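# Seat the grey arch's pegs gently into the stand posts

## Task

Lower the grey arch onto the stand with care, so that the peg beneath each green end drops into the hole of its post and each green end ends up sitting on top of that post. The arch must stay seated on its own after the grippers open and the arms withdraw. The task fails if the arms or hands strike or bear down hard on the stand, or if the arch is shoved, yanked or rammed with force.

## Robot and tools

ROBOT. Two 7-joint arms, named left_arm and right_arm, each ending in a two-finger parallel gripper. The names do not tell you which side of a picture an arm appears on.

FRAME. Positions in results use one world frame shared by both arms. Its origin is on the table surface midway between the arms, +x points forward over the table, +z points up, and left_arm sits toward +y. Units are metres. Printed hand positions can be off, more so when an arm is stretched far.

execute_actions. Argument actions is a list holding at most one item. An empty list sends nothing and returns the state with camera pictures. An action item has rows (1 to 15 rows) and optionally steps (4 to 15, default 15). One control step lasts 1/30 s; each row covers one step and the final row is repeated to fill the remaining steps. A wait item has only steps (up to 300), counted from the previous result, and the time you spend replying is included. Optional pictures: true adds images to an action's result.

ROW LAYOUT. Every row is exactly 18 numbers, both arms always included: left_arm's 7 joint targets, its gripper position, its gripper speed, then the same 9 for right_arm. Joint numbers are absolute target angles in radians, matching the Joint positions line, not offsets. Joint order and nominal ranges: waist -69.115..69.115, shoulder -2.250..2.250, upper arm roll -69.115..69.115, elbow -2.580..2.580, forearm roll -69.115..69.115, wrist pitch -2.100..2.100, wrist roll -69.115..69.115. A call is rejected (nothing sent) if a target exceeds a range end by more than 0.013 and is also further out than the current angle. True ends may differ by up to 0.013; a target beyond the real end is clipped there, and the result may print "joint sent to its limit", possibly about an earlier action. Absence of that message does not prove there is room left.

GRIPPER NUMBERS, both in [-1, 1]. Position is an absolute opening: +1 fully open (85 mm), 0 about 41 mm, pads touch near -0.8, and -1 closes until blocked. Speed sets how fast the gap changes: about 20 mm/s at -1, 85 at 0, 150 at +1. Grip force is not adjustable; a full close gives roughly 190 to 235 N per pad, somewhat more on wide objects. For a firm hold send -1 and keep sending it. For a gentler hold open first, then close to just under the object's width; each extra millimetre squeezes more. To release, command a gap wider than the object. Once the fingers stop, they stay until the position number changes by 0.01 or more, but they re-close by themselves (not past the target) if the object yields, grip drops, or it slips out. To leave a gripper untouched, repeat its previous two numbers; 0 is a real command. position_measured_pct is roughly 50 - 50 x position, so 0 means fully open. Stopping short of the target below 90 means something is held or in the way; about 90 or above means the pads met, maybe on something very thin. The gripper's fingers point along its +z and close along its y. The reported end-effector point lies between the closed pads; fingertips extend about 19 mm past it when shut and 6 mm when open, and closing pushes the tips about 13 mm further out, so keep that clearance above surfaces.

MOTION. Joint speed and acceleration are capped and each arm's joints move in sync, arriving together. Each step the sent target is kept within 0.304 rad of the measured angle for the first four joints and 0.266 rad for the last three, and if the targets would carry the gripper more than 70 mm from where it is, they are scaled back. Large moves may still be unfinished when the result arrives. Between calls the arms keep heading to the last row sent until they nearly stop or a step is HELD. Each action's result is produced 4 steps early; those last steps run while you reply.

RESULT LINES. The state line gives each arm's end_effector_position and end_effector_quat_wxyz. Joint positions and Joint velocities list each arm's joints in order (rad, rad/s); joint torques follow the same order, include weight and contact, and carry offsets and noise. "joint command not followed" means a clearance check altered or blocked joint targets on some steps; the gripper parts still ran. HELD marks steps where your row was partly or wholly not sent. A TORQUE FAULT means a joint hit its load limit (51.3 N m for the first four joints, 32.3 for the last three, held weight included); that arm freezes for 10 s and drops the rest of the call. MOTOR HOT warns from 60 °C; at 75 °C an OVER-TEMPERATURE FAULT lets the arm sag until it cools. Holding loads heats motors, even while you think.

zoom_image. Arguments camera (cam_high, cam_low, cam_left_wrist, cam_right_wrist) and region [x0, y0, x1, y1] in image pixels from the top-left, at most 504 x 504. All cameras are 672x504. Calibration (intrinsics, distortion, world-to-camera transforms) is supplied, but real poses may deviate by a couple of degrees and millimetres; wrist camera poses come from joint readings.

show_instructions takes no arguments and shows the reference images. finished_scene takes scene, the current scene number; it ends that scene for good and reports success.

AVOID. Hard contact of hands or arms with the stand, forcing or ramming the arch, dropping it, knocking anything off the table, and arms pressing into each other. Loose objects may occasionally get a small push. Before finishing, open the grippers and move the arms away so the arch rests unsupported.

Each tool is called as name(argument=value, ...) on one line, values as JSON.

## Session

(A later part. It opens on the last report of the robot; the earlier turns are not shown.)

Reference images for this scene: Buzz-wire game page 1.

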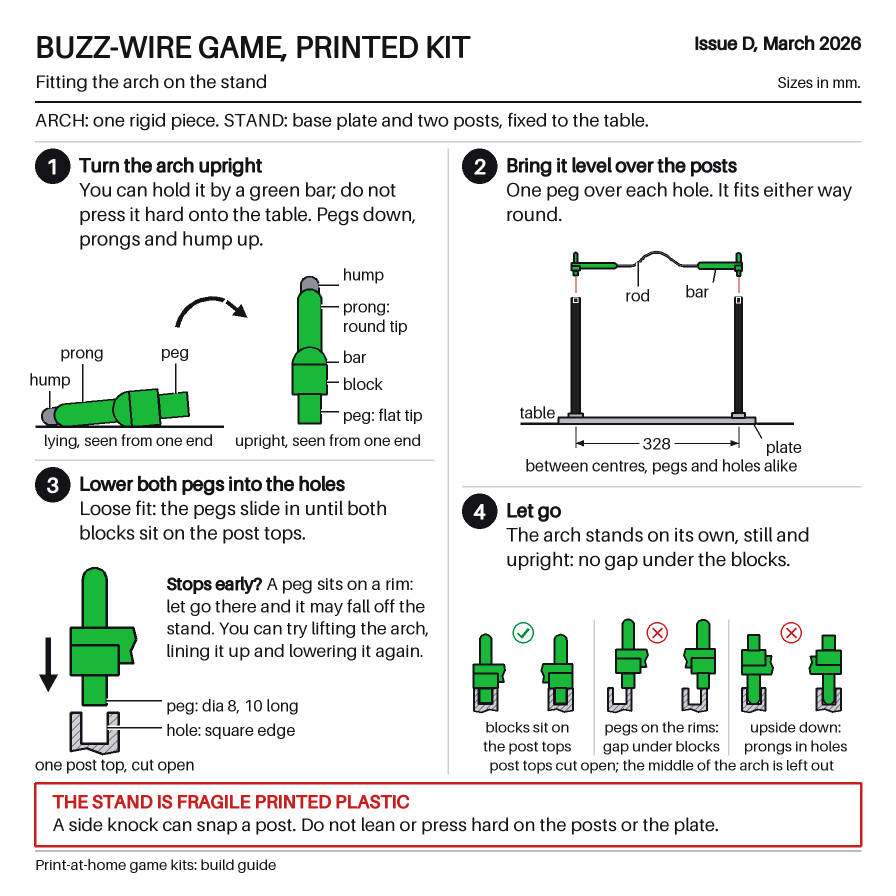

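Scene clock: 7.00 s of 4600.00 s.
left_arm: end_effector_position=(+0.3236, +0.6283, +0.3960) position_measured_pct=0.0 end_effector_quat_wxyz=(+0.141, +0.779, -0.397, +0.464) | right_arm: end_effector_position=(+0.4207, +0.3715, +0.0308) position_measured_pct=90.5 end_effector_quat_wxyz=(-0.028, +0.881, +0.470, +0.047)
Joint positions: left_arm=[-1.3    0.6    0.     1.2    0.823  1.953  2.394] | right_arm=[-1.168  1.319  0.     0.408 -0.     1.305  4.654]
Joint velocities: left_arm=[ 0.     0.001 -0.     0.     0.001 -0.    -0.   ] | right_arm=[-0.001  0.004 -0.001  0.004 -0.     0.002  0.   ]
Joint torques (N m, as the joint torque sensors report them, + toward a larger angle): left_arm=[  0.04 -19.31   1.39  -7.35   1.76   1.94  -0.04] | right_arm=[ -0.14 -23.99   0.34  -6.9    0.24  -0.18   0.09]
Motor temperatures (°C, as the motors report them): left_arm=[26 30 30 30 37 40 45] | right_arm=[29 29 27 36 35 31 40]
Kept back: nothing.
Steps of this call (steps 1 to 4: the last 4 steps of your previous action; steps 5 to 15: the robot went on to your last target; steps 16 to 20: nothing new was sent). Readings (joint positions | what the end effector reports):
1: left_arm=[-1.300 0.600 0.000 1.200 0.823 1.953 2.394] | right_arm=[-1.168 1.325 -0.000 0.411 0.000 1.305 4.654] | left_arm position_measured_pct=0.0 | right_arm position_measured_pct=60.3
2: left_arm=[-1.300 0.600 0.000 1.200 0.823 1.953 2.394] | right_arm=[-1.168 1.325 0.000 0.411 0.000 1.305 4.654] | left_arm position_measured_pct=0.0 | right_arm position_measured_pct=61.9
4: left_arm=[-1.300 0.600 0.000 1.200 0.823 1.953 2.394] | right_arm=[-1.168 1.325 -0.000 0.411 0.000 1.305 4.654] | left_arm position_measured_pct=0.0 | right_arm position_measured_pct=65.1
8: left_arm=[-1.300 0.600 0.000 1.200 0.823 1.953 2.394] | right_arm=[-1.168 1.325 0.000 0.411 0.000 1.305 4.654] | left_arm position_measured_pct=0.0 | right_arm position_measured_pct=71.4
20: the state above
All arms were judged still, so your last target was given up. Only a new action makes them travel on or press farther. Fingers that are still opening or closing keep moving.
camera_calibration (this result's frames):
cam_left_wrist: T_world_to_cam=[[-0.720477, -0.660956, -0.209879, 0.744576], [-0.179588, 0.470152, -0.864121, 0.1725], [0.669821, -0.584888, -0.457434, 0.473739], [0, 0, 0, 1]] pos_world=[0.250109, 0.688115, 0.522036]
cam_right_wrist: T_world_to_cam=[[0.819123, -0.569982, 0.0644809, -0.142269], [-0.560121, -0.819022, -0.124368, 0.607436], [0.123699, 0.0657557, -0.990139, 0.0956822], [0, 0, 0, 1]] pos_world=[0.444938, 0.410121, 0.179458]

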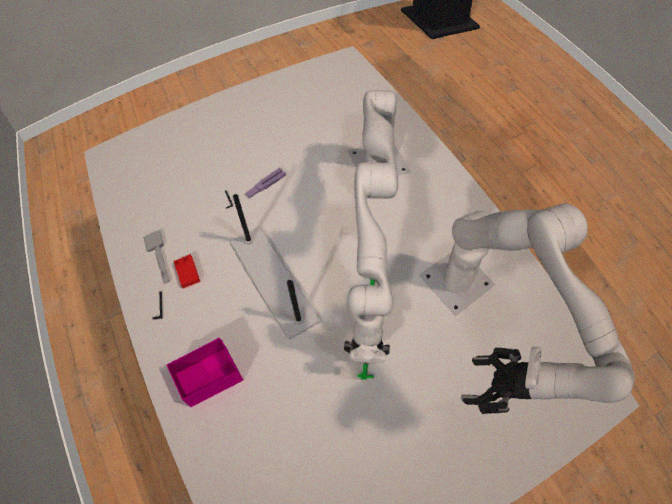

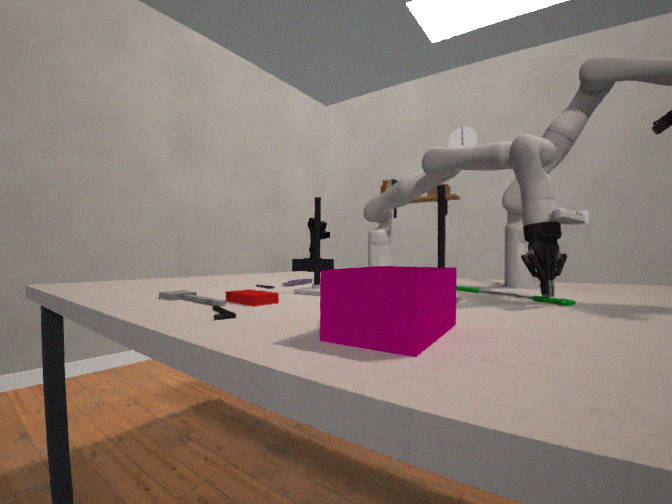

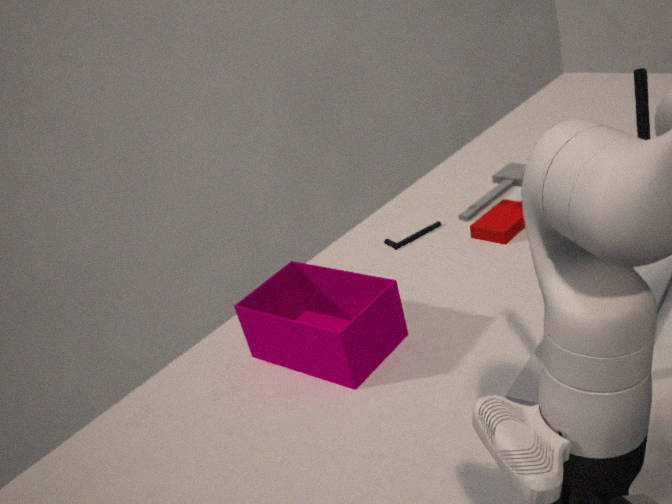

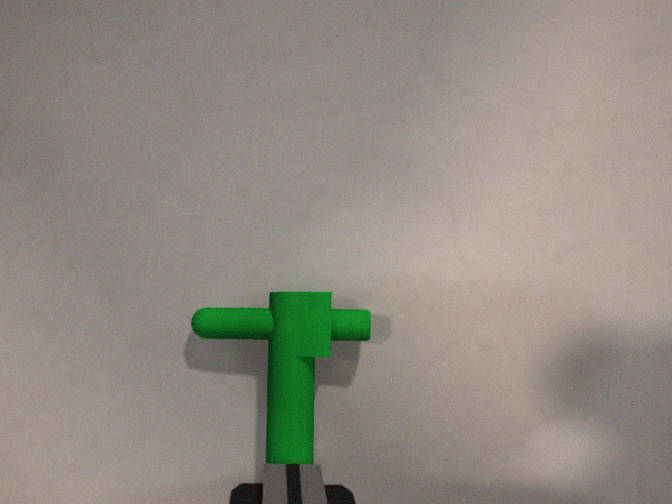

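execute_actions(actions=[{"rows":[[-1.3,0.6,0,1.2,0.823,1.953,2.394,1,0,-1.1676,1.318,0,0.398,0,1.325,4.654,-0.2,0.5]],"steps":12}])

execute_actions(actions=[{"rows":[[-1.3,0.6,0,1.2,0.823,1.953,2.394,1,0,-1.1676,1.330,0,0.418,0,1.293,4.654,-0.2,0.5]],"steps":12}])

execute_actions(actions=[{"rows":[[-1.3,0.6,0,1.2,0.823,1.953,2.394,1,0,-1.1676,1.330,0,0.418,0,1.293,4.654,-1,-0.6]]}])

execute_actions(actions=[{"steps":15}])

Scene clock: 7.43 s of 4600.00 s.
left_arm: end_effector_position=(+0.3236, +0.6283, +0.3960) position_measured_pct=0.0 end_effector_quat_wxyz=(+0.141, +0.779, -0.397, +0.464) | right_arm: end_effector_position=(+0.4196, +0.3697, +0.0354) position_measured_pct=69.8 end_effector_quat_wxyz=(-0.026, +0.881, +0.470, +0.043)
Joint positions: left_arm=[-1.3    0.6    0.     1.2    0.823  1.953  2.394] | right_arm=[-1.168  1.317  0.     0.398  0.     1.325  4.654]
Joint velocities: left_arm=[-0.     0.    -0.001  0.001 -0.001  0.     0.001] | right_arm=[-0.001  0.009 -0.     0.001 -0.     0.001 -0.001]
Joint torques (N m, as the joint torque sensors report them, + toward a larger angle): left_arm=[  0.21 -19.46   1.52  -7.31   1.75   1.89   0.01] | right_arm=[ -0.19 -29.73   0.52  -8.96   0.15  -0.43   0.  ]
Motor temperatures (°C, as the motors report them): left_arm=[26 30 30 30 37 40 45] | right_arm=[29 29 27 36 35 31 40]
Steps of this call (steps 1 to 5: nothing new was sent; steps 6 to 13: the first 8 steps of this action). Readings (joint positions | what the end effector reports):
6: left_arm=[-1.300 0.600 0.000 1.200 0.823 1.953 2.394] | right_arm=[-1.168 1.319 0.000 0.408 -0.000 1.306 4.654] | left_arm position_measured_pct=0.0 | right_arm position_measured_pct=91.7
7: left_arm=[-1.300 0.600 0.000 1.200 0.823 1.953 2.394] | right_arm=[-1.168 1.318 -0.000 0.404 -0.000 1.313 4.654] | left_arm position_measured_pct=0.0 | right_arm position_measured_pct=91.7
9: left_arm=[-1.300 0.600 -0.000 1.200 0.823 1.953 2.394] | right_arm=[-1.168 1.316 0.000 0.398 -0.000 1.323 4.654] | left_arm position_measured_pct=0.0 | right_arm position_measured_pct=85.7
13: the state above

Scene clock: 7.83 s of 4600.00 s.
left_arm: end_effector_position=(+0.3236, +0.6283, +0.3960) position_measured_pct=0.0 end_effector_quat_wxyz=(+0.141, +0.779, -0.397, +0.464) | right_arm: end_effector_position=(+0.4192, +0.3691, +0.0197) position_measured_pct=59.9 end_effector_quat_wxyz=(-0.026, +0.881, +0.470, +0.043)
Joint positions: left_arm=[-1.3    0.6    0.     1.2    0.823  1.953  2.394] | right_arm=[-1.168  1.33  -0.     0.418 -0.     1.293  4.654]
Joint velocities: left_arm=[ 0.     0.001 -0.002  0.     0.    -0.     0.001] | right_arm=[ 0.001 -0.002  0.001 -0.002  0.    -0.003  0.   ]
Joint torques (N m, as the joint torque sensors report them, + toward a larger angle): left_arm=[ -0.09 -19.44   1.41  -7.5    1.91   1.98   0.01] | right_arm=[ -0.18 -29.     0.33  -9.03   0.33  -0.33   0.03]
Motor temperatures (°C, as the motors report them): left_arm=[26 30 30 30 37 40 45] | right_arm=[29 29 27 36 35 31 40]
Steps of this call (steps 1 to 4: the last 4 steps of your previous action; steps 5 to 12: the first 8 steps of this action). Readings (joint positions | what the end effector reports):
5: left_arm=[-1.300 0.600 0.000 1.200 0.823 1.953 2.394] | right_arm=[-1.168 1.318 0.000 0.399 -0.000 1.324 4.654] | left_arm position_measured_pct=0.0 | right_arm position_measured_pct=60.3
6: left_arm=[-1.300 0.600 0.000 1.200 0.823 1.953 2.394] | right_arm=[-1.168 1.321 0.000 0.403 -0.000 1.317 4.654] | left_arm position_measured_pct=0.0 | right_arm position_measured_pct=60.3
8: left_arm=[-1.300 0.600 0.000 1.200 0.823 1.953 2.394] | right_arm=[-1.168 1.328 0.000 0.415 0.000 1.297 4.654] | left_arm position_measured_pct=0.0 | right_arm position_measured_pct=59.9
12: the state above

Scene clock: 8.33 s of 4600.00 s.
left_arm: end_effector_position=(+0.3236, +0.6283, +0.3960) position_measured_pct=0.0 end_effector_quat_wxyz=(+0.141, +0.779, -0.397, +0.464) | right_arm: end_effector_position=(+0.4193, +0.3692, +0.0200) position_measured_pct=73.4 end_effector_quat_wxyz=(-0.026, +0.881, +0.470, +0.043)
Joint positions: left_arm=[-1.3    0.6    0.     1.2    0.823  1.953  2.394] | right_arm=[-1.168  1.33   0.     0.418  0.     1.293  4.654]
Joint velocities: left_arm=[-0.    -0.001 -0.    -0.     0.001  0.     0.001] | right_arm=[-0.001 -0.    -0.     0.     0.001 -0.    -0.   ]
Joint torques (N m, as the joint torque sensors report them, + toward a larger angle): left_arm=[ -0.08 -19.53   1.4   -7.31   1.9    1.97  -0.05] | right_arm=[ -0.12 -29.43   0.57  -8.95   0.04  -0.34   0.12]
Motor temperatures (°C, as the motors report them): left_arm=[26 30 30 30 37 40 45] | right_arm=[29 29 27 36 35 31 40]
Steps of this call (steps 1 to 4: the last 4 steps of your previous action; steps 5 to 15: the first 11 steps of this action). Readings (joint positions | what the end effector reports):
5: left_arm=[-1.300 0.600 0.000 1.200 0.823 1.953 2.394] | right_arm=[-1.168 1.330 0.000 0.418 0.000 1.293 4.654] | left_arm position_measured_pct=0.0 | right_arm position_measured_pct=59.9
6: left_arm=[-1.300 0.600 0.000 1.200 0.823 1.953 2.394] | right_arm=[-1.168 1.330 0.000 0.418 0.000 1.293 4.654] | left_arm position_measured_pct=0.0 | right_arm position_measured_pct=60.3
8: left_arm=[-1.300 0.600 0.000 1.200 0.823 1.953 2.394] | right_arm=[-1.168 1.330 0.000 0.418 0.000 1.293 4.654] | left_arm position_measured_pct=0.0 | right_arm position_measured_pct=62.3
12: left_arm=[-1.300 0.600 0.000 1.200 0.823 1.953 2.394] | right_arm=[-1.168 1.330 0.000 0.418 0.000 1.293 4.654] | left_arm position_measured_pct=0.0 | right_arm position_measured_pct=68.7
15: the state above

Scene clock: 8.83 s of 4600.00 s.
left_arm: end_effector_position=(+0.3236, +0.6283, +0.3960) position_measured_pct=0.0 end_effector_quat_wxyz=(+0.141, +0.779, -0.397, +0.464) | right_arm: end_effector_position=(+0.4194, +0.3694, +0.0204) position_measured_pct=83.7 end_effector_quat_wxyz=(-0.026, +0.881, +0.470, +0.043)
Joint positions: left_arm=[-1.3    0.6    0.     1.2    0.823  1.953  2.394] | right_arm=[-1.168  1.33   0.     0.418  0.     1.293  4.654]
Joint velocities: left_arm=[ 0.     0.001  0.001  0.    -0.001 -0.     0.001] | right_arm=[ 0.001  0.     0.     0.    -0.     0.001  0.   ]
Joint torques (N m, as the joint torque sensors report them, + toward a larger angle): left_arm=[  0.1  -19.4    1.42  -7.44   1.76   1.93   0.02] | right_arm=[ -0.33 -29.13   0.4   -8.67   0.11  -0.35  -0.04]
Motor temperatures (°C, as the motors report them): left_arm=[26 30 30 30 37 40 45] | right_arm=[29 29 27 36 35 31 40]
Kept back: nothing.
Steps of this call (steps 1 to 4: the last 4 steps of your previous action; steps 5 to 15: the robot went on to your last target). Readings (joint positions | what the end effector reports):
1: left_arm=[-1.300 0.600 0.000 1.200 0.823 1.953 2.394] | right_arm=[-1.168 1.330 0.000 0.418 0.000 1.293 4.654] | left_arm position_measured_pct=0.0 | right_arm position_measured_pct=75.0
2: left_arm=[-1.300 0.600 0.000 1.200 0.823 1.953 2.394] | right_arm=[-1.168 1.330 -0.000 0.418 -0.000 1.293 4.654] | left_arm position_measured_pct=0.0 | right_arm position_measured_pct=76.6
4: left_arm=[-1.300 0.600 0.000 1.200 0.823 1.953 2.394] | right_arm=[-1.168 1.330 -0.000 0.418 -0.000 1.293 4.654] | left_arm position_measured_pct=0.0 | right_arm position_measured_pct=79.4
8: left_arm=[-1.300 0.600 0.000 1.200 0.823 1.953 2.394] | right_arm=[-1.168 1.330 0.000 0.418 0.000 1.293 4.654] | left_arm position_measured_pct=0.0 | right_arm position_measured_pct=82.1
15: the state above
All arms were judged still, so your last target was given up. Only a new action makes them travel on or press farther. Fingers that are still opening or closing keep moving.

execute_actions(actions=[{"rows":[[-1.3,0.6,0,1.2,0.823,1.953,2.394,1,0,-1.1676,1.3,0,0.418,0,1.293,4.654,-1,-0.6],[-1.3,0.6,0,1.2,0.823,1.953,2.394,1,0,-1.1676,1.3,0,0.418,0,1.293,4.654,-1,-0.6],[-1.3,0.6,0,1.2,0.823,1.953,2.394,1,0,-1.1676,1.27,0,0.418,0,1.29,4.654,-1,-0.6],[-1.3,0.6,0,1.2,0.823,1.953,2.394,1,0,-1.1676,0.8,0,0.6,0,1.2,4.654,-1,-0.6]]}])

execute_actions(actions=[{"rows":[[-1.3,0.6,0,1.2,0.823,1.953,2.394,1,0,-1.05,0.4,0,1.1,0,0.7,4.654,-1,-0.6]]}])

execute_actions(actions=[{"rows":[[-1.3,0.6,0,1.2,0.823,1.953,2.394,1,0,-0.9,0,0,1.5,0,0,4.654,-1,-0.6]]}])

execute_actions(actions=[{"steps":15}])

execute_actions(actions=[{"rows":[[-1.3,0.6,0,1.2,0.823,1.953,2.394,1,0,-0.5,0,0,1.85,0,-0.28,3.2,-1,-0.6]]}])

execute_actions(actions=[{"steps":30}], pictures=true)

Scene clock: 9.50 s of 4600.00 s.
left_arm: end_effector_position=(+0.3236, +0.6283, +0.3960) position_measured_pct=0.0 end_effector_quat_wxyz=(+0.141, +0.779, -0.397, +0.464) | right_arm: end_effector_position=(+0.4332, +0.3929, +0.1527) position_measured_pct=83.7 end_effector_quat_wxyz=(-0.071, +0.874, +0.467, +0.115)
Joint positions: left_arm=[-1.3    0.6    0.     1.2    0.823  1.953  2.394] | right_arm=[-1.168  1.123 -0.     0.493  0.     1.254  4.654]
Joint velocities: left_arm=[ 0.    -0.001 -0.001  0.     0.001  0.    -0.002] | right_arm=[ 0.    -0.728 -0.     0.298 -0.    -0.154  0.001]
Joint torques (N m, as the joint torque sensors report them, + toward a larger angle): left_arm=[ -0.13 -19.36   1.49  -7.32   1.86   2.04  -0.08] | right_arm=[ -0.17 -29.43   0.44  -9.29   0.23  -0.71  -0.03]
Motor temperatures (°C, as the motors report them): left_arm=[26 30 30 30 37 40 45] | right_arm=[29 29 27 36 35 31 40]
Steps of this call (steps 1 to 9: nothing new was sent; steps 10 to 20: the first 11 steps of this action). Readings (joint positions | what the end effector reports):
10: left_arm=[-1.300 0.600 0.000 1.200 0.823 1.953 2.394] | right_arm=[-1.168 1.328 -0.000 0.418 0.000 1.293 4.654] | left_arm position_measured_pct=0.0 | right_arm position_measured_pct=83.7
11: left_arm=[-1.300 0.600 0.000 1.200 0.823 1.953 2.394] | right_arm=[-1.168 1.323 -0.000 0.420 0.000 1.293 4.654] | left_arm position_measured_pct=0.0 | right_arm position_measured_pct=83.7
13: left_arm=[-1.300 0.600 0.000 1.200 0.823 1.953 2.394] | right_arm=[-1.168 1.298 -0.000 0.422 -0.000 1.293 4.654] | left_arm position_measured_pct=0.0 | right_arm position_measured_pct=83.7
17: left_arm=[-1.300 0.600 0.000 1.200 0.823 1.953 2.394] | right_arm=[-1.168 1.198 -0.000 0.455 -0.000 1.273 4.654] | left_arm position_measured_pct=0.0 | right_arm position_measured_pct=83.7
20: the state above

Scene clock: 10.00 s of 4600.00 s.
left_arm: end_effector_position=(+0.3236, +0.6283, +0.3960) position_measured_pct=0.0 end_effector_quat_wxyz=(+0.141, +0.779, -0.397, +0.464) | right_arm: end_effector_position=(+0.4743, +0.3576, +0.3636) position_measured_pct=83.7 end_effector_quat_wxyz=(-0.147, +0.857, +0.420, +0.261)
Joint positions: left_arm=[-1.3    0.6    0.     1.2    0.823  1.953  2.394] | right_arm=[-1.099  0.724  0.     0.786  0.     1.022  4.654]
Joint velocities: left_arm=[-0.    -0.001  0.001  0.     0.001 -0.    -0.001] | right_arm=[ 0.172 -0.903 -0.001  0.898 -0.    -0.791 -0.001]
Joint torques (N m, as the joint torque sensors report them, + toward a larger angle): left_arm=[ -0.05 -19.39   1.4   -7.56   1.81   1.86  -0.08] | right_arm=[ -1.39 -24.75   0.04 -10.03   0.04  -1.54   0.11]
Motor temperatures (°C, as the motors report them): left_arm=[26 30 30 30 37 40 45] | right_arm=[29 30 27 36 35 31 40]
Steps of this call (steps 1 to 4: the last 4 steps of your previous action; steps 5 to 15: the first 11 steps of this action). Readings (joint positions | what the end effector reports):
5: left_arm=[-1.300 0.600 0.000 1.200 0.823 1.953 2.394] | right_arm=[-1.167 1.003 -0.000 0.535 -0.000 1.233 4.654] | left_arm position_measured_pct=0.0 | right_arm position_measured_pct=83.7
6: left_arm=[-1.300 0.600 -0.000 1.200 0.823 1.953 2.394] | right_arm=[-1.166 0.977 -0.000 0.547 -0.000 1.226 4.654] | left_arm position_measured_pct=0.0 | right_arm position_measured_pct=83.7
8: left_arm=[-1.300 0.600 0.000 1.200 0.823 1.953 2.394] | right_arm=[-1.156 0.925 -0.001 0.585 -0.001 1.197 4.654] | left_arm position_measured_pct=0.0 | right_arm position_measured_pct=83.7
12: left_arm=[-1.300 0.600 0.000 1.200 0.823 1.953 2.394] | right_arm=[-1.119 0.813 0.000 0.698 0.000 1.099 4.654] | left_arm position_measured_pct=0.0 | right_arm position_measured_pct=83.7
15: the state above

Scene clock: 10.50 s of 4600.00 s.
left_arm: end_effector_position=(+0.3236, +0.6283, +0.3960) position_measured_pct=0.0 end_effector_quat_wxyz=(+0.141, +0.779, -0.397, +0.464) | right_arm: end_effector_position=(+0.5052, +0.2395, +0.5377) position_measured_pct=83.7 end_effector_quat_wxyz=(-0.207, +0.813, +0.334, +0.430)
Joint positions: left_arm=[-1.3    0.6    0.     1.2    0.823  1.953  2.394] | right_arm=[-0.967  0.302  0.001  1.203  0.     0.641  4.654]
Joint velocities: left_arm=[ 0.  0.  0. -0.  0. -0.  0.] | right_arm=[ 0.231 -0.898  0.002  0.89   0.    -0.78  -0.   ]
Joint torques (N m, as the joint torque sensors report them, + toward a larger angle): left_arm=[ -0.12 -19.62   1.28  -7.49   1.86   1.89   0.02] | right_arm=[ -0.78 -18.22  -0.66 -10.88   0.02  -2.91   0.06]
Motor temperatures (°C, as the motors report them): left_arm=[26 30 30 30 37 40 45] | right_arm=[29 30 27 36 35 31 40]
Steps of this call (steps 1 to 4: the last 4 steps of your previous action; steps 5 to 15: the first 11 steps of this action). Readings (joint positions | what the end effector reports):
5: left_arm=[-1.300 0.600 -0.000 1.200 0.823 1.953 2.394] | right_arm=[-1.075 0.576 0.000 0.932 0.000 0.883 4.654] | left_arm position_measured_pct=0.0 | right_arm position_measured_pct=83.7
6: left_arm=[-1.300 0.600 0.000 1.200 0.823 1.953 2.394] | right_arm=[-1.068 0.549 -0.001 0.957 -0.000 0.856 4.654] | left_arm position_measured_pct=0.0 | right_arm position_measured_pct=83.7
8: left_arm=[-1.300 0.600 0.000 1.200 0.823 1.953 2.394] | right_arm=[-1.042 0.499 -0.003 1.008 -0.001 0.812 4.654] | left_arm position_measured_pct=0.0 | right_arm position_measured_pct=83.7
12: left_arm=[-1.300 0.600 0.000 1.200 0.823 1.953 2.394] | right_arm=[-0.993 0.390 0.001 1.116 0.000 0.718 4.654] | left_arm position_measured_pct=0.0 | right_arm position_measured_pct=83.7
15: the state above

Scene clock: 11.00 s of 4600.00 s.
left_arm: end_effector_position=(+0.3236, +0.6283, +0.3960) position_measured_pct=0.0 end_effector_quat_wxyz=(+0.141, +0.779, -0.397, +0.464) | right_arm: end_effector_position=(+0.4869, +0.1602, +0.7206) position_measured_pct=83.7 end_effector_quat_wxyz=(-0.283, +0.669, +0.250, +0.640)
Joint positions: left_arm=[-1.3    0.6    0.     1.2    0.823  1.953  2.394] | right_arm=[-0.904  0.016  0.     1.486  0.     0.089  4.654]
Joint velocities: left_arm=[-0.     0.001  0.002 -0.    -0.    -0.     0.001] | right_arm=[ 0.045 -0.201 -0.003  0.187 -0.    -1.191 -0.   ]
Joint torques (N m, as the joint torque sensors report them, + toward a larger angle): left_arm=[  0.16 -19.37   1.45  -7.5    1.83   1.95  -0.08] | right_arm=[ -0.54 -12.54   0.01 -11.98   0.37  -3.13   0.3 ]
Motor temperatures (°C, as the motors report them): left_arm=[26 30 30 30 37 40 45] | right_arm=[29 30 27 36 35 31 40]
Kept back: nothing.
Steps of this call (steps 1 to 4: the last 4 steps of your previous action; steps 5 to 15: the robot went on to your last target). Readings (joint positions | what the end effector reports):
1: left_arm=[-1.300 0.600 0.000 1.200 0.823 1.953 2.394] | right_arm=[-0.959 0.272 0.001 1.233 0.000 0.615 4.654] | left_arm position_measured_pct=0.0 | right_arm position_measured_pct=83.7
2: left_arm=[-1.300 0.600 0.000 1.200 0.823 1.953 2.394] | right_arm=[-0.953 0.242 0.001 1.262 0.000 0.588 4.654] | left_arm position_measured_pct=0.0 | right_arm position_measured_pct=83.7
4: left_arm=[-1.300 0.600 0.000 1.200 0.823 1.953 2.394] | right_arm=[-0.940 0.183 0.001 1.320 0.000 0.528 4.654] | left_arm position_measured_pct=0.0 | right_arm position_measured_pct=83.7
8: left_arm=[-1.300 0.600 0.000 1.200 0.823 1.953 2.394] | right_arm=[-0.919 0.086 0.001 1.417 0.000 0.373 4.654] | left_arm position_measured_pct=0.0 | right_arm position_measured_pct=83.7
15: the state above

Scene clock: 11.37 s of 4600.00 s.
left_arm: end_effector_position=(+0.3236, +0.6283, +0.3960) position_measured_pct=0.0 end_effector_quat_wxyz=(+0.141, +0.779, -0.397, +0.464) | right_arm: end_effector_position=(+0.5562, +0.0552, +0.6773) position_measured_pct=83.7 end_effector_quat_wxyz=(-0.280, +0.689, +0.120, +0.658)
Joint positions: left_arm=[-1.3    0.6    0.     1.2    0.823  1.953  2.394] | right_arm=[-0.703  0.004 -0.001  1.679  0.    -0.135  4.483]
Joint velocities: left_arm=[ 0.    -0.001 -0.002  0.    -0.    -0.     0.001] | right_arm=[ 0.698 -0.009  0.003  0.586  0.    -0.497 -0.775]
Joint torques (N m, as the joint torque sensors report them, + toward a larger angle): left_arm=[ -0.1  -19.49   1.28  -7.42   1.85   1.87  -0.08] | right_arm=[  0.11 -12.31   0.13 -11.88   0.44  -3.1    0.09]
Motor temperatures (°C, as the motors report them): left_arm=[26 30 30 30 37 40 45] | right_arm=[29 30 27 36 35 31 40]
Steps of this call (steps 1 to 11: the first 11 steps of this action). Readings (joint positions | what the end effector reports):
1: left_arm=[-1.300 0.600 0.000 1.200 0.823 1.953 2.394] | right_arm=[-0.901 0.011 -0.000 1.492 0.000 0.052 4.654] | left_arm position_measured_pct=0.0 | right_arm position_measured_pct=83.7
2: left_arm=[-1.300 0.600 0.000 1.200 0.823 1.953 2.394] | right_arm=[-0.894 0.008 -0.001 1.500 -0.000 0.023 4.650] | left_arm position_measured_pct=0.0 | right_arm position_measured_pct=83.7
4: left_arm=[-1.300 0.600 -0.000 1.200 0.823 1.953 2.394] | right_arm=[-0.864 0.005 -0.003 1.533 0.000 -0.013 4.629] | left_arm position_measured_pct=0.0 | right_arm position_measured_pct=83.7
8: left_arm=[-1.300 0.600 0.000 1.200 0.823 1.953 2.394] | right_arm=[-0.772 0.005 -0.001 1.621 -0.000 -0.085 4.551] | left_arm position_measured_pct=0.0 | right_arm position_measured_pct=83.7
11: the state above

Scene clock: 12.37 s of 4600.00 s.
left_arm: end_effector_position=(+0.3236, +0.6283, +0.3960) position_measured_pct=0.0 end_effector_quat_wxyz=(+0.141, +0.779, -0.397, +0.464) | right_arm: end_effector_position=(+0.5987, -0.0643, +0.6192) position_measured_pct=83.7 end_effector_quat_wxyz=(-0.552, +0.613, -0.353, +0.443)
Joint positions: left_arm=[-1.3    0.6    0.     1.2    0.823  1.953  2.394] | right_arm=[-0.5    0.     0.     1.85  -0.    -0.28   3.296]
Joint velocities: left_arm=[ 0.     0.002 -0.002 -0.     0.001  0.     0.   ] | right_arm=[ 0.004 -0.    -0.     0.002  0.    -0.003 -1.216]
Joint torques (N m, as the joint torque sensors report them, + toward a larger angle): left_arm=[ -0.05 -19.69   1.36  -7.36   1.82   1.9   -0.11] | right_arm=[ -0.14 -12.05   0.02 -11.9    0.29  -3.14   0.12]
Motor temperatures (°C, as the motors report them): left_arm=[26 30 30 30 37 40 45] | right_arm=[29 30 27 36 35 31 40]
Kept back: nothing.
Steps of this call (steps 1 to 4: the last 4 steps of your previous action; steps 5 to 30: the robot went on to your last target). Readings (joint positions | what the end effector reports):
1: left_arm=[-1.300 0.600 0.000 1.200 0.823 1.953 2.394] | right_arm=[-0.679 0.004 -0.001 1.699 0.000 -0.152 4.456] | left_arm position_measured_pct=0.0 | right_arm position_measured_pct=83.7
2: left_arm=[-1.300 0.600 0.000 1.200 0.823 1.953 2.394] | right_arm=[-0.656 0.003 -0.001 1.719 0.000 -0.169 4.425] | left_arm position_measured_pct=0.0 | right_arm position_measured_pct=83.7
4: left_arm=[-1.300 0.600 0.000 1.200 0.823 1.953 2.394] | right_arm=[-0.610 0.003 -0.000 1.758 -0.000 -0.202 4.352] | left_arm position_measured_pct=0.0 | right_arm position_measured_pct=83.7
8: left_arm=[-1.300 0.600 0.000 1.200 0.823 1.953 2.394] | right_arm=[-0.549 0.002 0.002 1.811 -0.000 -0.247 4.190] | left_arm position_measured_pct=0.0 | right_arm position_measured_pct=83.7
30: the state above
camera_calibration (this result's frames):
cam_left_wrist: T_world_to_cam=[[-0.720477, -0.660956, -0.209879, 0.744576], [-0.179588, 0.470152, -0.864121, 0.1725], [0.669821, -0.584888, -0.457434, 0.473739], [0, 0, 0, 1]] pos_world=[0.250109, 0.688115, 0.522036]
cam_right_wrist: T_world_to_cam=[[-0.0148505, -0.158865, -0.987189, 0.602525], [-0.344734, 0.927576, -0.144086, 0.41894], [0.938583, 0.338177, -0.068541, -0.356109], [0, 0, 0, 1]] pos_world=[0.487608, -0.17245, 0.630761]

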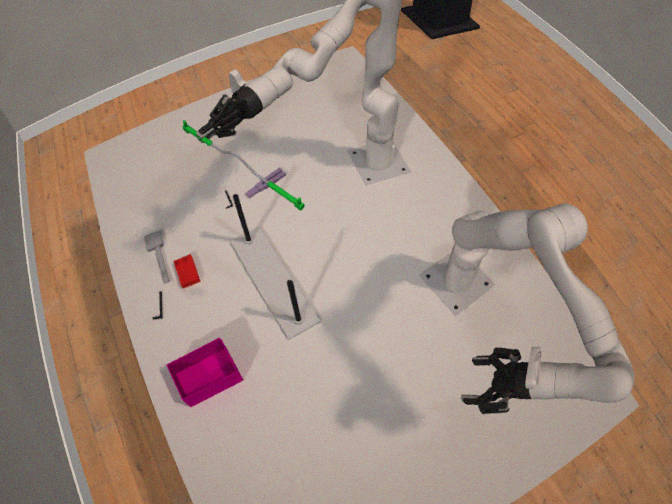

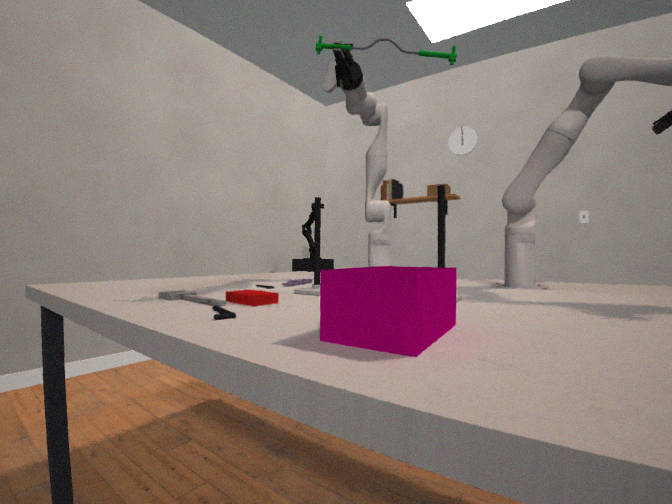

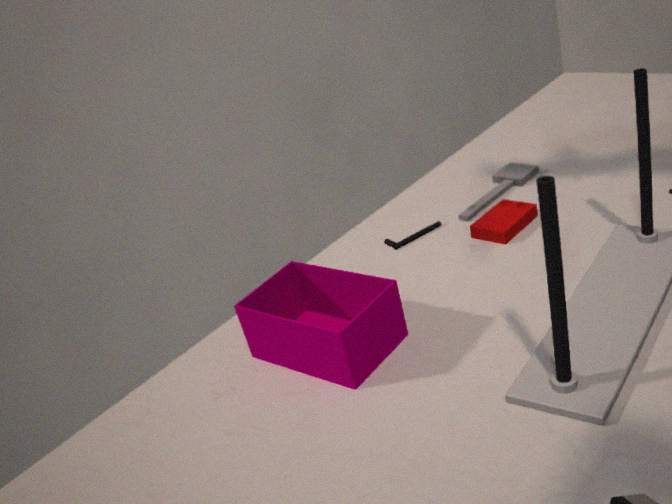

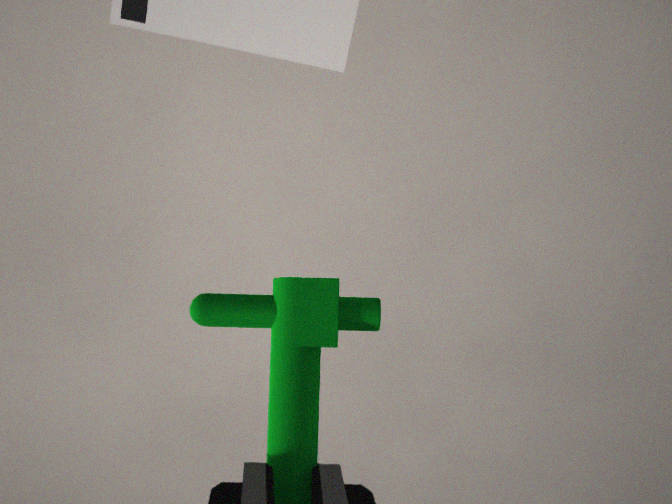

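execute_actions(actions=[{"rows":[[-0.9,0.7,0,1.2,0.823,1.953,2.394,1,0,-0.75,0.2,0,2.2,-0.5,-1.0,3.3,-1,-0.6]]}])

execute_actions(actions=[{"rows":[[-0.6,0.8,0,1.2,0.823,1.953,2.394,1,0,-0.888,0.53,0,2.4,-0.79,-1.48,3.26,-1,-0.6]]}])

execute_actions(actions=[{"steps":12}])

execute_actions(actions=[{"rows":[[-0.6,0.8,0,1.2,0.823,1.953,2.394,1,0,-0.888,0.6,0,2.42,-0.786,-1.553,3.206,-1,-0.6],[-0.6,0.8,0,1.2,0.823,1.953,2.394,1,0,-0.888,0.6,0,2.42,-0.786,-1.553,3.206,-1,-0.6],[-0.6,0.8,0,1.2,0.823,1.953,2.394,1,0,-0.888,0.6,0,2.42,-0.786,-1.553,3.206,-1,-0.6],[-0.6,0.8,0,1.2,0.823,1.953,2.394,1,0,-0.888,0.67,0,2.44,-0.782,-1.625,3.152,-1,-0.6],[-0.6,0.8,0,1.2,0.823,1.953,2.394,1,0,-0.888,0.67,0,2.44,-0.782,-1.625,3.152,-1,-0.6],[-0.6,0.8,0,1.2,0.823,1.953,2.394,1,0,-0.888,0.67,0,2.44,-0.782,-1.625,3.152,-1,-0.6],[-0.6,0.8,0,1.2,0.823,1.953,2.394,1,0,-0.888,0.74,0,2.457,-0.778,-1.698,3.099,-1,-0.6],[-0.6,0.8,0,1.2,0.823,1.953,2.394,1,0,-0.888,0.74,0,2.457,-0.778,-1.698,3.099,-1,-0.6],[-0.6,0.8,0,1.2,0.823,1.953,2.394,1,0,-0.888,0.74,0,2.457,-0.778,-1.698,3.099,-1,-0.6],[-0.6,0.8,0,1.2,0.823,1.953,2.394,1,0,-0.8878,0.8095,0,2.4702,-0.7733,-1.7706,3.045,-1,-0.6]]}])

execute_actions(actions=[{"steps":15}], pictures=true)

Scene clock: 13.17 s of 4600.00 s.
left_arm: end_effector_position=(+0.4017, +0.5571, +0.3708) position_measured_pct=0.0 end_effector_quat_wxyz=(+0.222, +0.725, -0.472, +0.450) | right_arm: end_effector_position=(+0.5805, -0.0033, +0.4897) position_measured_pct=83.7 end_effector_quat_wxyz=(-0.566, +0.620, -0.419, +0.345)
Joint positions: left_arm=[-1.06   0.664 -0.001  1.2    0.823  1.953  2.394] | right_arm=[-0.648  0.117  0.001  2.046 -0.196 -0.478  3.257]
Joint velocities: left_arm=[ 0.897  0.205  0.001 -0.    -0.    -0.001 -0.   ] | right_arm=[-0.557  0.452 -0.006  0.811 -1.095 -1.102  0.223]
Joint torques (N m, as the joint torque sensors report them, + toward a larger angle): left_arm=[  0.08 -20.61   1.48  -7.15   1.82   2.11   0.05] | right_arm=[ -0.03 -12.78   0.23 -10.01   0.58  -3.1    0.05]
Motor temperatures (°C, as the motors report them): left_arm=[26 30 30 30 37 40 45] | right_arm=[29 30 27 36 35 31 40]
Steps of this call (steps 1 to 13: the robot went on to your last target; steps 14 to 24: the first 11 steps of this action). Readings (joint positions | what the end effector reports):
14: left_arm=[-1.298 0.600 -0.000 1.200 0.823 1.953 2.394] | right_arm=[-0.501 0.001 0.000 1.851 -0.001 -0.281 3.200] | left_arm position_measured_pct=0.0 | right_arm position_measured_pct=83.7
15: left_arm=[-1.292 0.603 -0.001 1.200 0.823 1.953 2.394] | right_arm=[-0.507 0.004 0.001 1.855 -0.005 -0.286 3.202] | left_arm position_measured_pct=0.0 | right_arm position_measured_pct=83.7
17: left_arm=[-1.262 0.612 -0.002 1.199 0.822 1.953 2.394] | right_arm=[-0.532 0.023 0.003 1.881 -0.028 -0.311 3.211] | left_arm position_measured_pct=0.0 | right_arm position_measured_pct=83.7
21: left_arm=[-1.149 0.644 -0.001 1.200 0.823 1.953 2.394] | right_arm=[-0.597 0.075 0.001 1.971 -0.109 -0.391 3.237] | left_arm position_measured_pct=0.0 | right_arm position_measured_pct=83.7
24: the state above

Scene clock: 13.67 s of 4600.00 s.
left_arm: end_effector_position=(+0.4897, +0.3939, +0.3235) position_measured_pct=0.0 end_effector_quat_wxyz=(+0.361, +0.615, -0.579, +0.395) | right_arm: end_effector_position=(+0.5556, -0.0368, +0.3096) position_measured_pct=83.7 end_effector_quat_wxyz=(-0.495, +0.576, -0.543, +0.357)
Joint positions: left_arm=[-0.649  0.785  0.001  1.2    0.823  1.953  2.394] | right_arm=[-0.826  0.393 -0.001  2.308 -0.622 -0.94   3.271]
Joint velocities: left_arm=[ 0.613  0.2    0.022  0.008  0.003 -0.002  0.   ] | right_arm=[-0.354  0.78  -0.006  0.521 -0.95  -1.146 -0.062]
Joint torques (N m, as the joint torque sensors report them, + toward a larger angle): left_arm=[ -4.15 -23.52   0.4   -7.32   1.64   2.56  -0.16] | right_arm=[  0.57 -14.94   1.57  -6.64   0.73  -3.43   0.08]
Motor temperatures (°C, as the motors report them): left_arm=[26 30 30 30 37 40 45] | right_arm=[29 30 27 36 35 31 40]
Steps of this call (steps 1 to 4: the last 4 steps of your previous action; steps 5 to 15: the first 11 steps of this action). Readings (joint positions | what the end effector reports):
5: left_arm=[-0.930 0.694 0.001 1.200 0.823 1.953 2.394] | right_arm=[-0.714 0.172 -0.001 2.149 -0.383 -0.677 3.285] | left_arm position_measured_pct=0.0 | right_arm position_measured_pct=83.7
6: left_arm=[-0.905 0.700 -0.000 1.200 0.823 1.953 2.394] | right_arm=[-0.726 0.183 0.000 2.165 -0.412 -0.717 3.287] | left_arm position_measured_pct=0.0 | right_arm position_measured_pct=83.7
8: left_arm=[-0.845 0.719 -0.001 1.199 0.823 1.953 2.394] | right_arm=[-0.747 0.222 0.001 2.196 -0.451 -0.766 3.284] | left_arm position_measured_pct=0.0 | right_arm position_measured_pct=83.7
12: left_arm=[-0.728 0.759 -0.000 1.200 0.823 1.953 2.394] | right_arm=[-0.791 0.316 -0.000 2.258 -0.534 -0.845 3.277] | left_arm position_measured_pct=0.0 | right_arm position_measured_pct=83.7
15: the state above

Scene clock: 14.07 s of 4600.00 s.
left_arm: end_effector_position=(+0.4951, +0.3729, +0.3172) position_measured_pct=0.0 end_effector_quat_wxyz=(-0.377, -0.602, +0.589, -0.386) | right_arm: end_effector_position=(+0.5494, -0.0959, +0.3459) position_measured_pct=83.7 end_effector_quat_wxyz=(+0.508, -0.484, +0.511, -0.498)
Joint positions: left_arm=[-0.601  0.8    0.     1.2    0.823  1.953  2.394] | right_arm=[-0.884  0.523  0.     2.396 -0.784 -1.423  3.26 ]
Joint velocities: left_arm=[ 0.008  0.003 -0.001 -0.001 -0.003 -0.     0.   ] | right_arm=[-0.045  0.091  0.001  0.059 -0.116 -1.032 -0.008]
Joint torques (N m, as the joint torque sensors report them, + toward a larger angle): left_arm=[  0.16 -21.91   1.78  -6.57   1.74   2.46  -0.12] | right_arm=[ -0.01 -14.7    1.32  -3.87   0.55  -3.37   0.13]
Motor temperatures (°C, as the motors report them): left_arm=[26 30 30 30 37 40 45] | right_arm=[29 30 27 36 35 31 40]
Kept back: nothing.
Steps of this call (steps 1 to 4: the last 4 steps of your previous action; steps 5 to 12: the robot went on to your last target). Readings (joint positions | what the end effector reports):
1: left_arm=[-0.631 0.790 0.002 1.200 0.823 1.953 2.394] | right_arm=[-0.837 0.418 -0.001 2.325 -0.653 -0.979 3.269] | left_arm position_measured_pct=0.0 | right_arm position_measured_pct=83.7
2: left_arm=[-0.618 0.795 0.002 1.201 0.824 1.953 2.394] | right_arm=[-0.846 0.438 -0.001 2.340 -0.680 -1.019 3.267] | left_arm position_measured_pct=0.0 | right_arm position_measured_pct=83.7
4: left_arm=[-0.608 0.798 0.003 1.201 0.823 1.953 2.394] | right_arm=[-0.860 0.470 -0.000 2.362 -0.721 -1.100 3.265] | left_arm position_measured_pct=0.0 | right_arm position_measured_pct=83.7
8: left_arm=[-0.603 0.799 0.000 1.200 0.823 1.953 2.394] | right_arm=[-0.876 0.505 -0.000 2.386 -0.764 -1.263 3.262] | left_arm position_measured_pct=0.0 | right_arm position_measured_pct=83.7
12: the state above

Scene clock: 14.43 s of 4600.00 s.
left_arm: end_effector_position=(+0.4952, +0.3726, +0.3171) position_measured_pct=0.0 end_effector_quat_wxyz=(-0.377, -0.601, +0.590, -0.385) | right_arm: end_effector_position=(+0.5391, -0.1031, +0.3110) position_measured_pct=83.7 end_effector_quat_wxyz=(+0.518, -0.473, +0.483, -0.524)
Joint positions: left_arm=[-0.6    0.8    0.     1.2    0.823  1.953  2.394] | right_arm=[-0.888  0.73   0.     2.453 -0.779 -1.687  3.108]
Joint velocities: left_arm=[-0.     0.    -0.    -0.001  0.002  0.     0.001] | right_arm=[ 0.001  0.758  0.002  0.16   0.047 -0.765 -0.578]
Joint torques (N m, as the joint torque sensors report them, + toward a larger angle): left_arm=[ -0.07 -21.72   1.85  -6.72   1.81   2.42  -0.06] | right_arm=[ -0.16 -13.33   1.67  -1.55   0.02  -2.62   0.26]
Motor temperatures (°C, as the motors report them): left_arm=[26 30 30 30 37 40 45] | right_arm=[29 30 27 36 35 31 40]
Steps of this call (steps 1 to 11: the first 11 steps of this action). Readings (joint positions | what the end effector reports):
1: left_arm=[-0.601 0.800 0.000 1.200 0.823 1.953 2.394] | right_arm=[-0.886 0.527 0.000 2.398 -0.787 -1.454 3.260] | left_arm position_measured_pct=0.0 | right_arm position_measured_pct=83.7
2: left_arm=[-0.600 0.800 0.000 1.200 0.823 1.953 2.394] | right_arm=[-0.886 0.535 0.000 2.401 -0.788 -1.482 3.257] | left_arm position_measured_pct=0.0 | right_arm position_measured_pct=83.7
4: left_arm=[-0.600 0.800 0.000 1.200 0.823 1.953 2.394] | right_arm=[-0.887 0.568 0.001 2.410 -0.787 -1.524 3.239] | left_arm position_measured_pct=0.0 | right_arm position_measured_pct=83.7
8: left_arm=[-0.600 0.800 0.000 1.200 0.823 1.953 2.394] | right_arm=[-0.888 0.661 0.000 2.436 -0.783 -1.614 3.163] | left_arm position_measured_pct=0.0 | right_arm position_measured_pct=83.7
11: the state above

Scene clock: 14.93 s of 4600.00 s.
left_arm: end_effector_position=(+0.4952, +0.3726, +0.3171) position_measured_pct=0.0 end_effector_quat_wxyz=(-0.377, -0.601, +0.590, -0.385) | right_arm: end_effector_position=(+0.5342, -0.1021, +0.2951) position_measured_pct=83.7 end_effector_quat_wxyz=(+0.525, -0.474, +0.474, -0.524)
Joint positions: left_arm=[-0.6    0.8    0.     1.2    0.823  1.953  2.394] | right_arm=[-0.888  0.809 -0.     2.47  -0.773 -1.771  3.045]
Joint velocities: left_arm=[-0.     0.     0.    -0.001  0.    -0.    -0.   ] | right_arm=[-0.002  0.005  0.     0.001  0.     0.003  0.   ]
Joint torques (N m, as the joint torque sensors report them, + toward a larger angle): left_arm=[  0.32 -21.96   1.7   -6.56   1.66   2.31  -0.08] | right_arm=[  0.02 -16.25   1.84  -0.8    0.05  -3.16   0.01]
Motor temperatures (°C, as the motors report them): left_arm=[26 30 30 30 37 40 45] | right_arm=[29 30 27 36 35 31 40]
Kept back: nothing.
Steps of this call (steps 1 to 4: the last 4 steps of your previous action; steps 5 to 15: the robot went on to your last target). Readings (joint positions | what the end effector reports):
1: left_arm=[-0.600 0.800 0.000 1.200 0.823 1.953 2.394] | right_arm=[-0.888 0.754 0.000 2.458 -0.777 -1.711 3.089] | left_arm position_measured_pct=0.0 | right_arm position_measured_pct=83.7
2: left_arm=[-0.600 0.800 0.000 1.200 0.823 1.953 2.394] | right_arm=[-0.888 0.773 -0.000 2.463 -0.776 -1.733 3.073] | left_arm position_measured_pct=0.0 | right_arm position_measured_pct=83.7
4: left_arm=[-0.600 0.800 0.000 1.200 0.823 1.953 2.394] | right_arm=[-0.888 0.796 -0.000 2.468 -0.774 -1.762 3.051] | left_arm position_measured_pct=0.0 | right_arm position_measured_pct=83.7
8: left_arm=[-0.600 0.800 0.000 1.200 0.823 1.953 2.394] | right_arm=[-0.888 0.805 -0.000 2.470 -0.773 -1.771 3.045] | left_arm position_measured_pct=0.0 | right_arm position_measured_pct=83.7
15: the state above
camera_calibration (this result's frames):
cam_left_wrist: T_world_to_cam=[[-0.99657, -0.0595667, -0.0574539, 0.546969], [0.0328151, 0.352908, -0.935083, 0.216358], [0.0759757, -0.93376, -0.349742, 0.563014], [0, 0, 0, 1]] pos_world=[0.495217, 0.481947, 0.430648]
cam_right_wrist: T_world_to_cam=[[0.0281427, 0.0106249, -0.999547, 0.273614], [0.0141798, 0.999839, 0.0110272, 0.15494], [0.999503, -0.0144837, 0.0279875, -0.402063], [0, 0, 0, 1]] pos_world=[0.391967, -0.163646, 0.283034]

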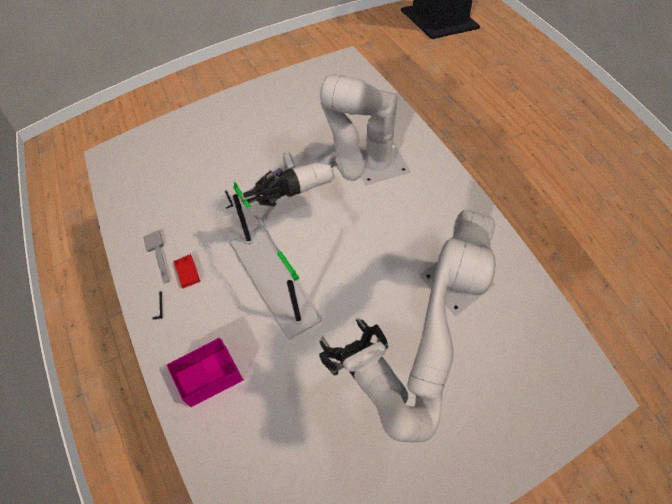

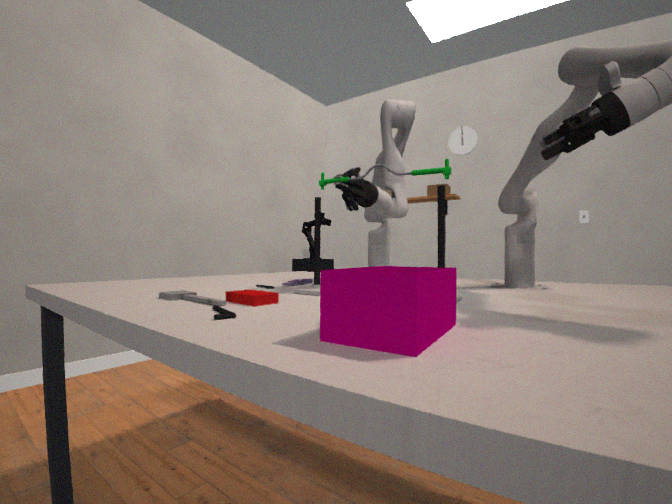

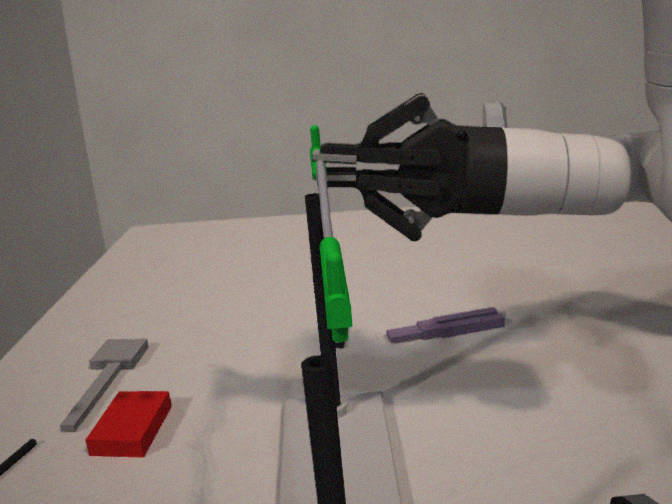

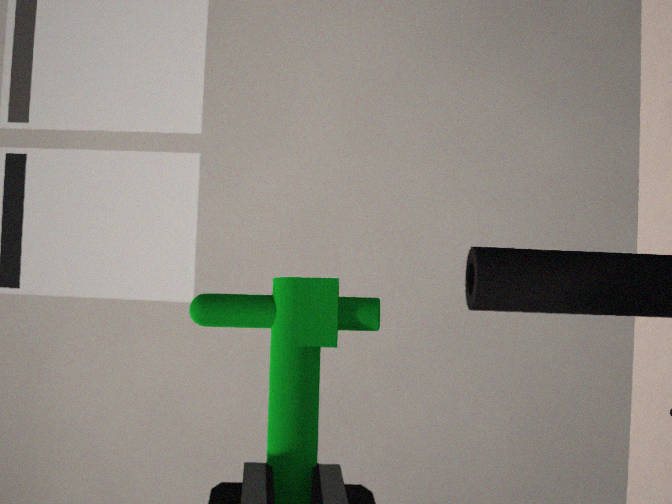

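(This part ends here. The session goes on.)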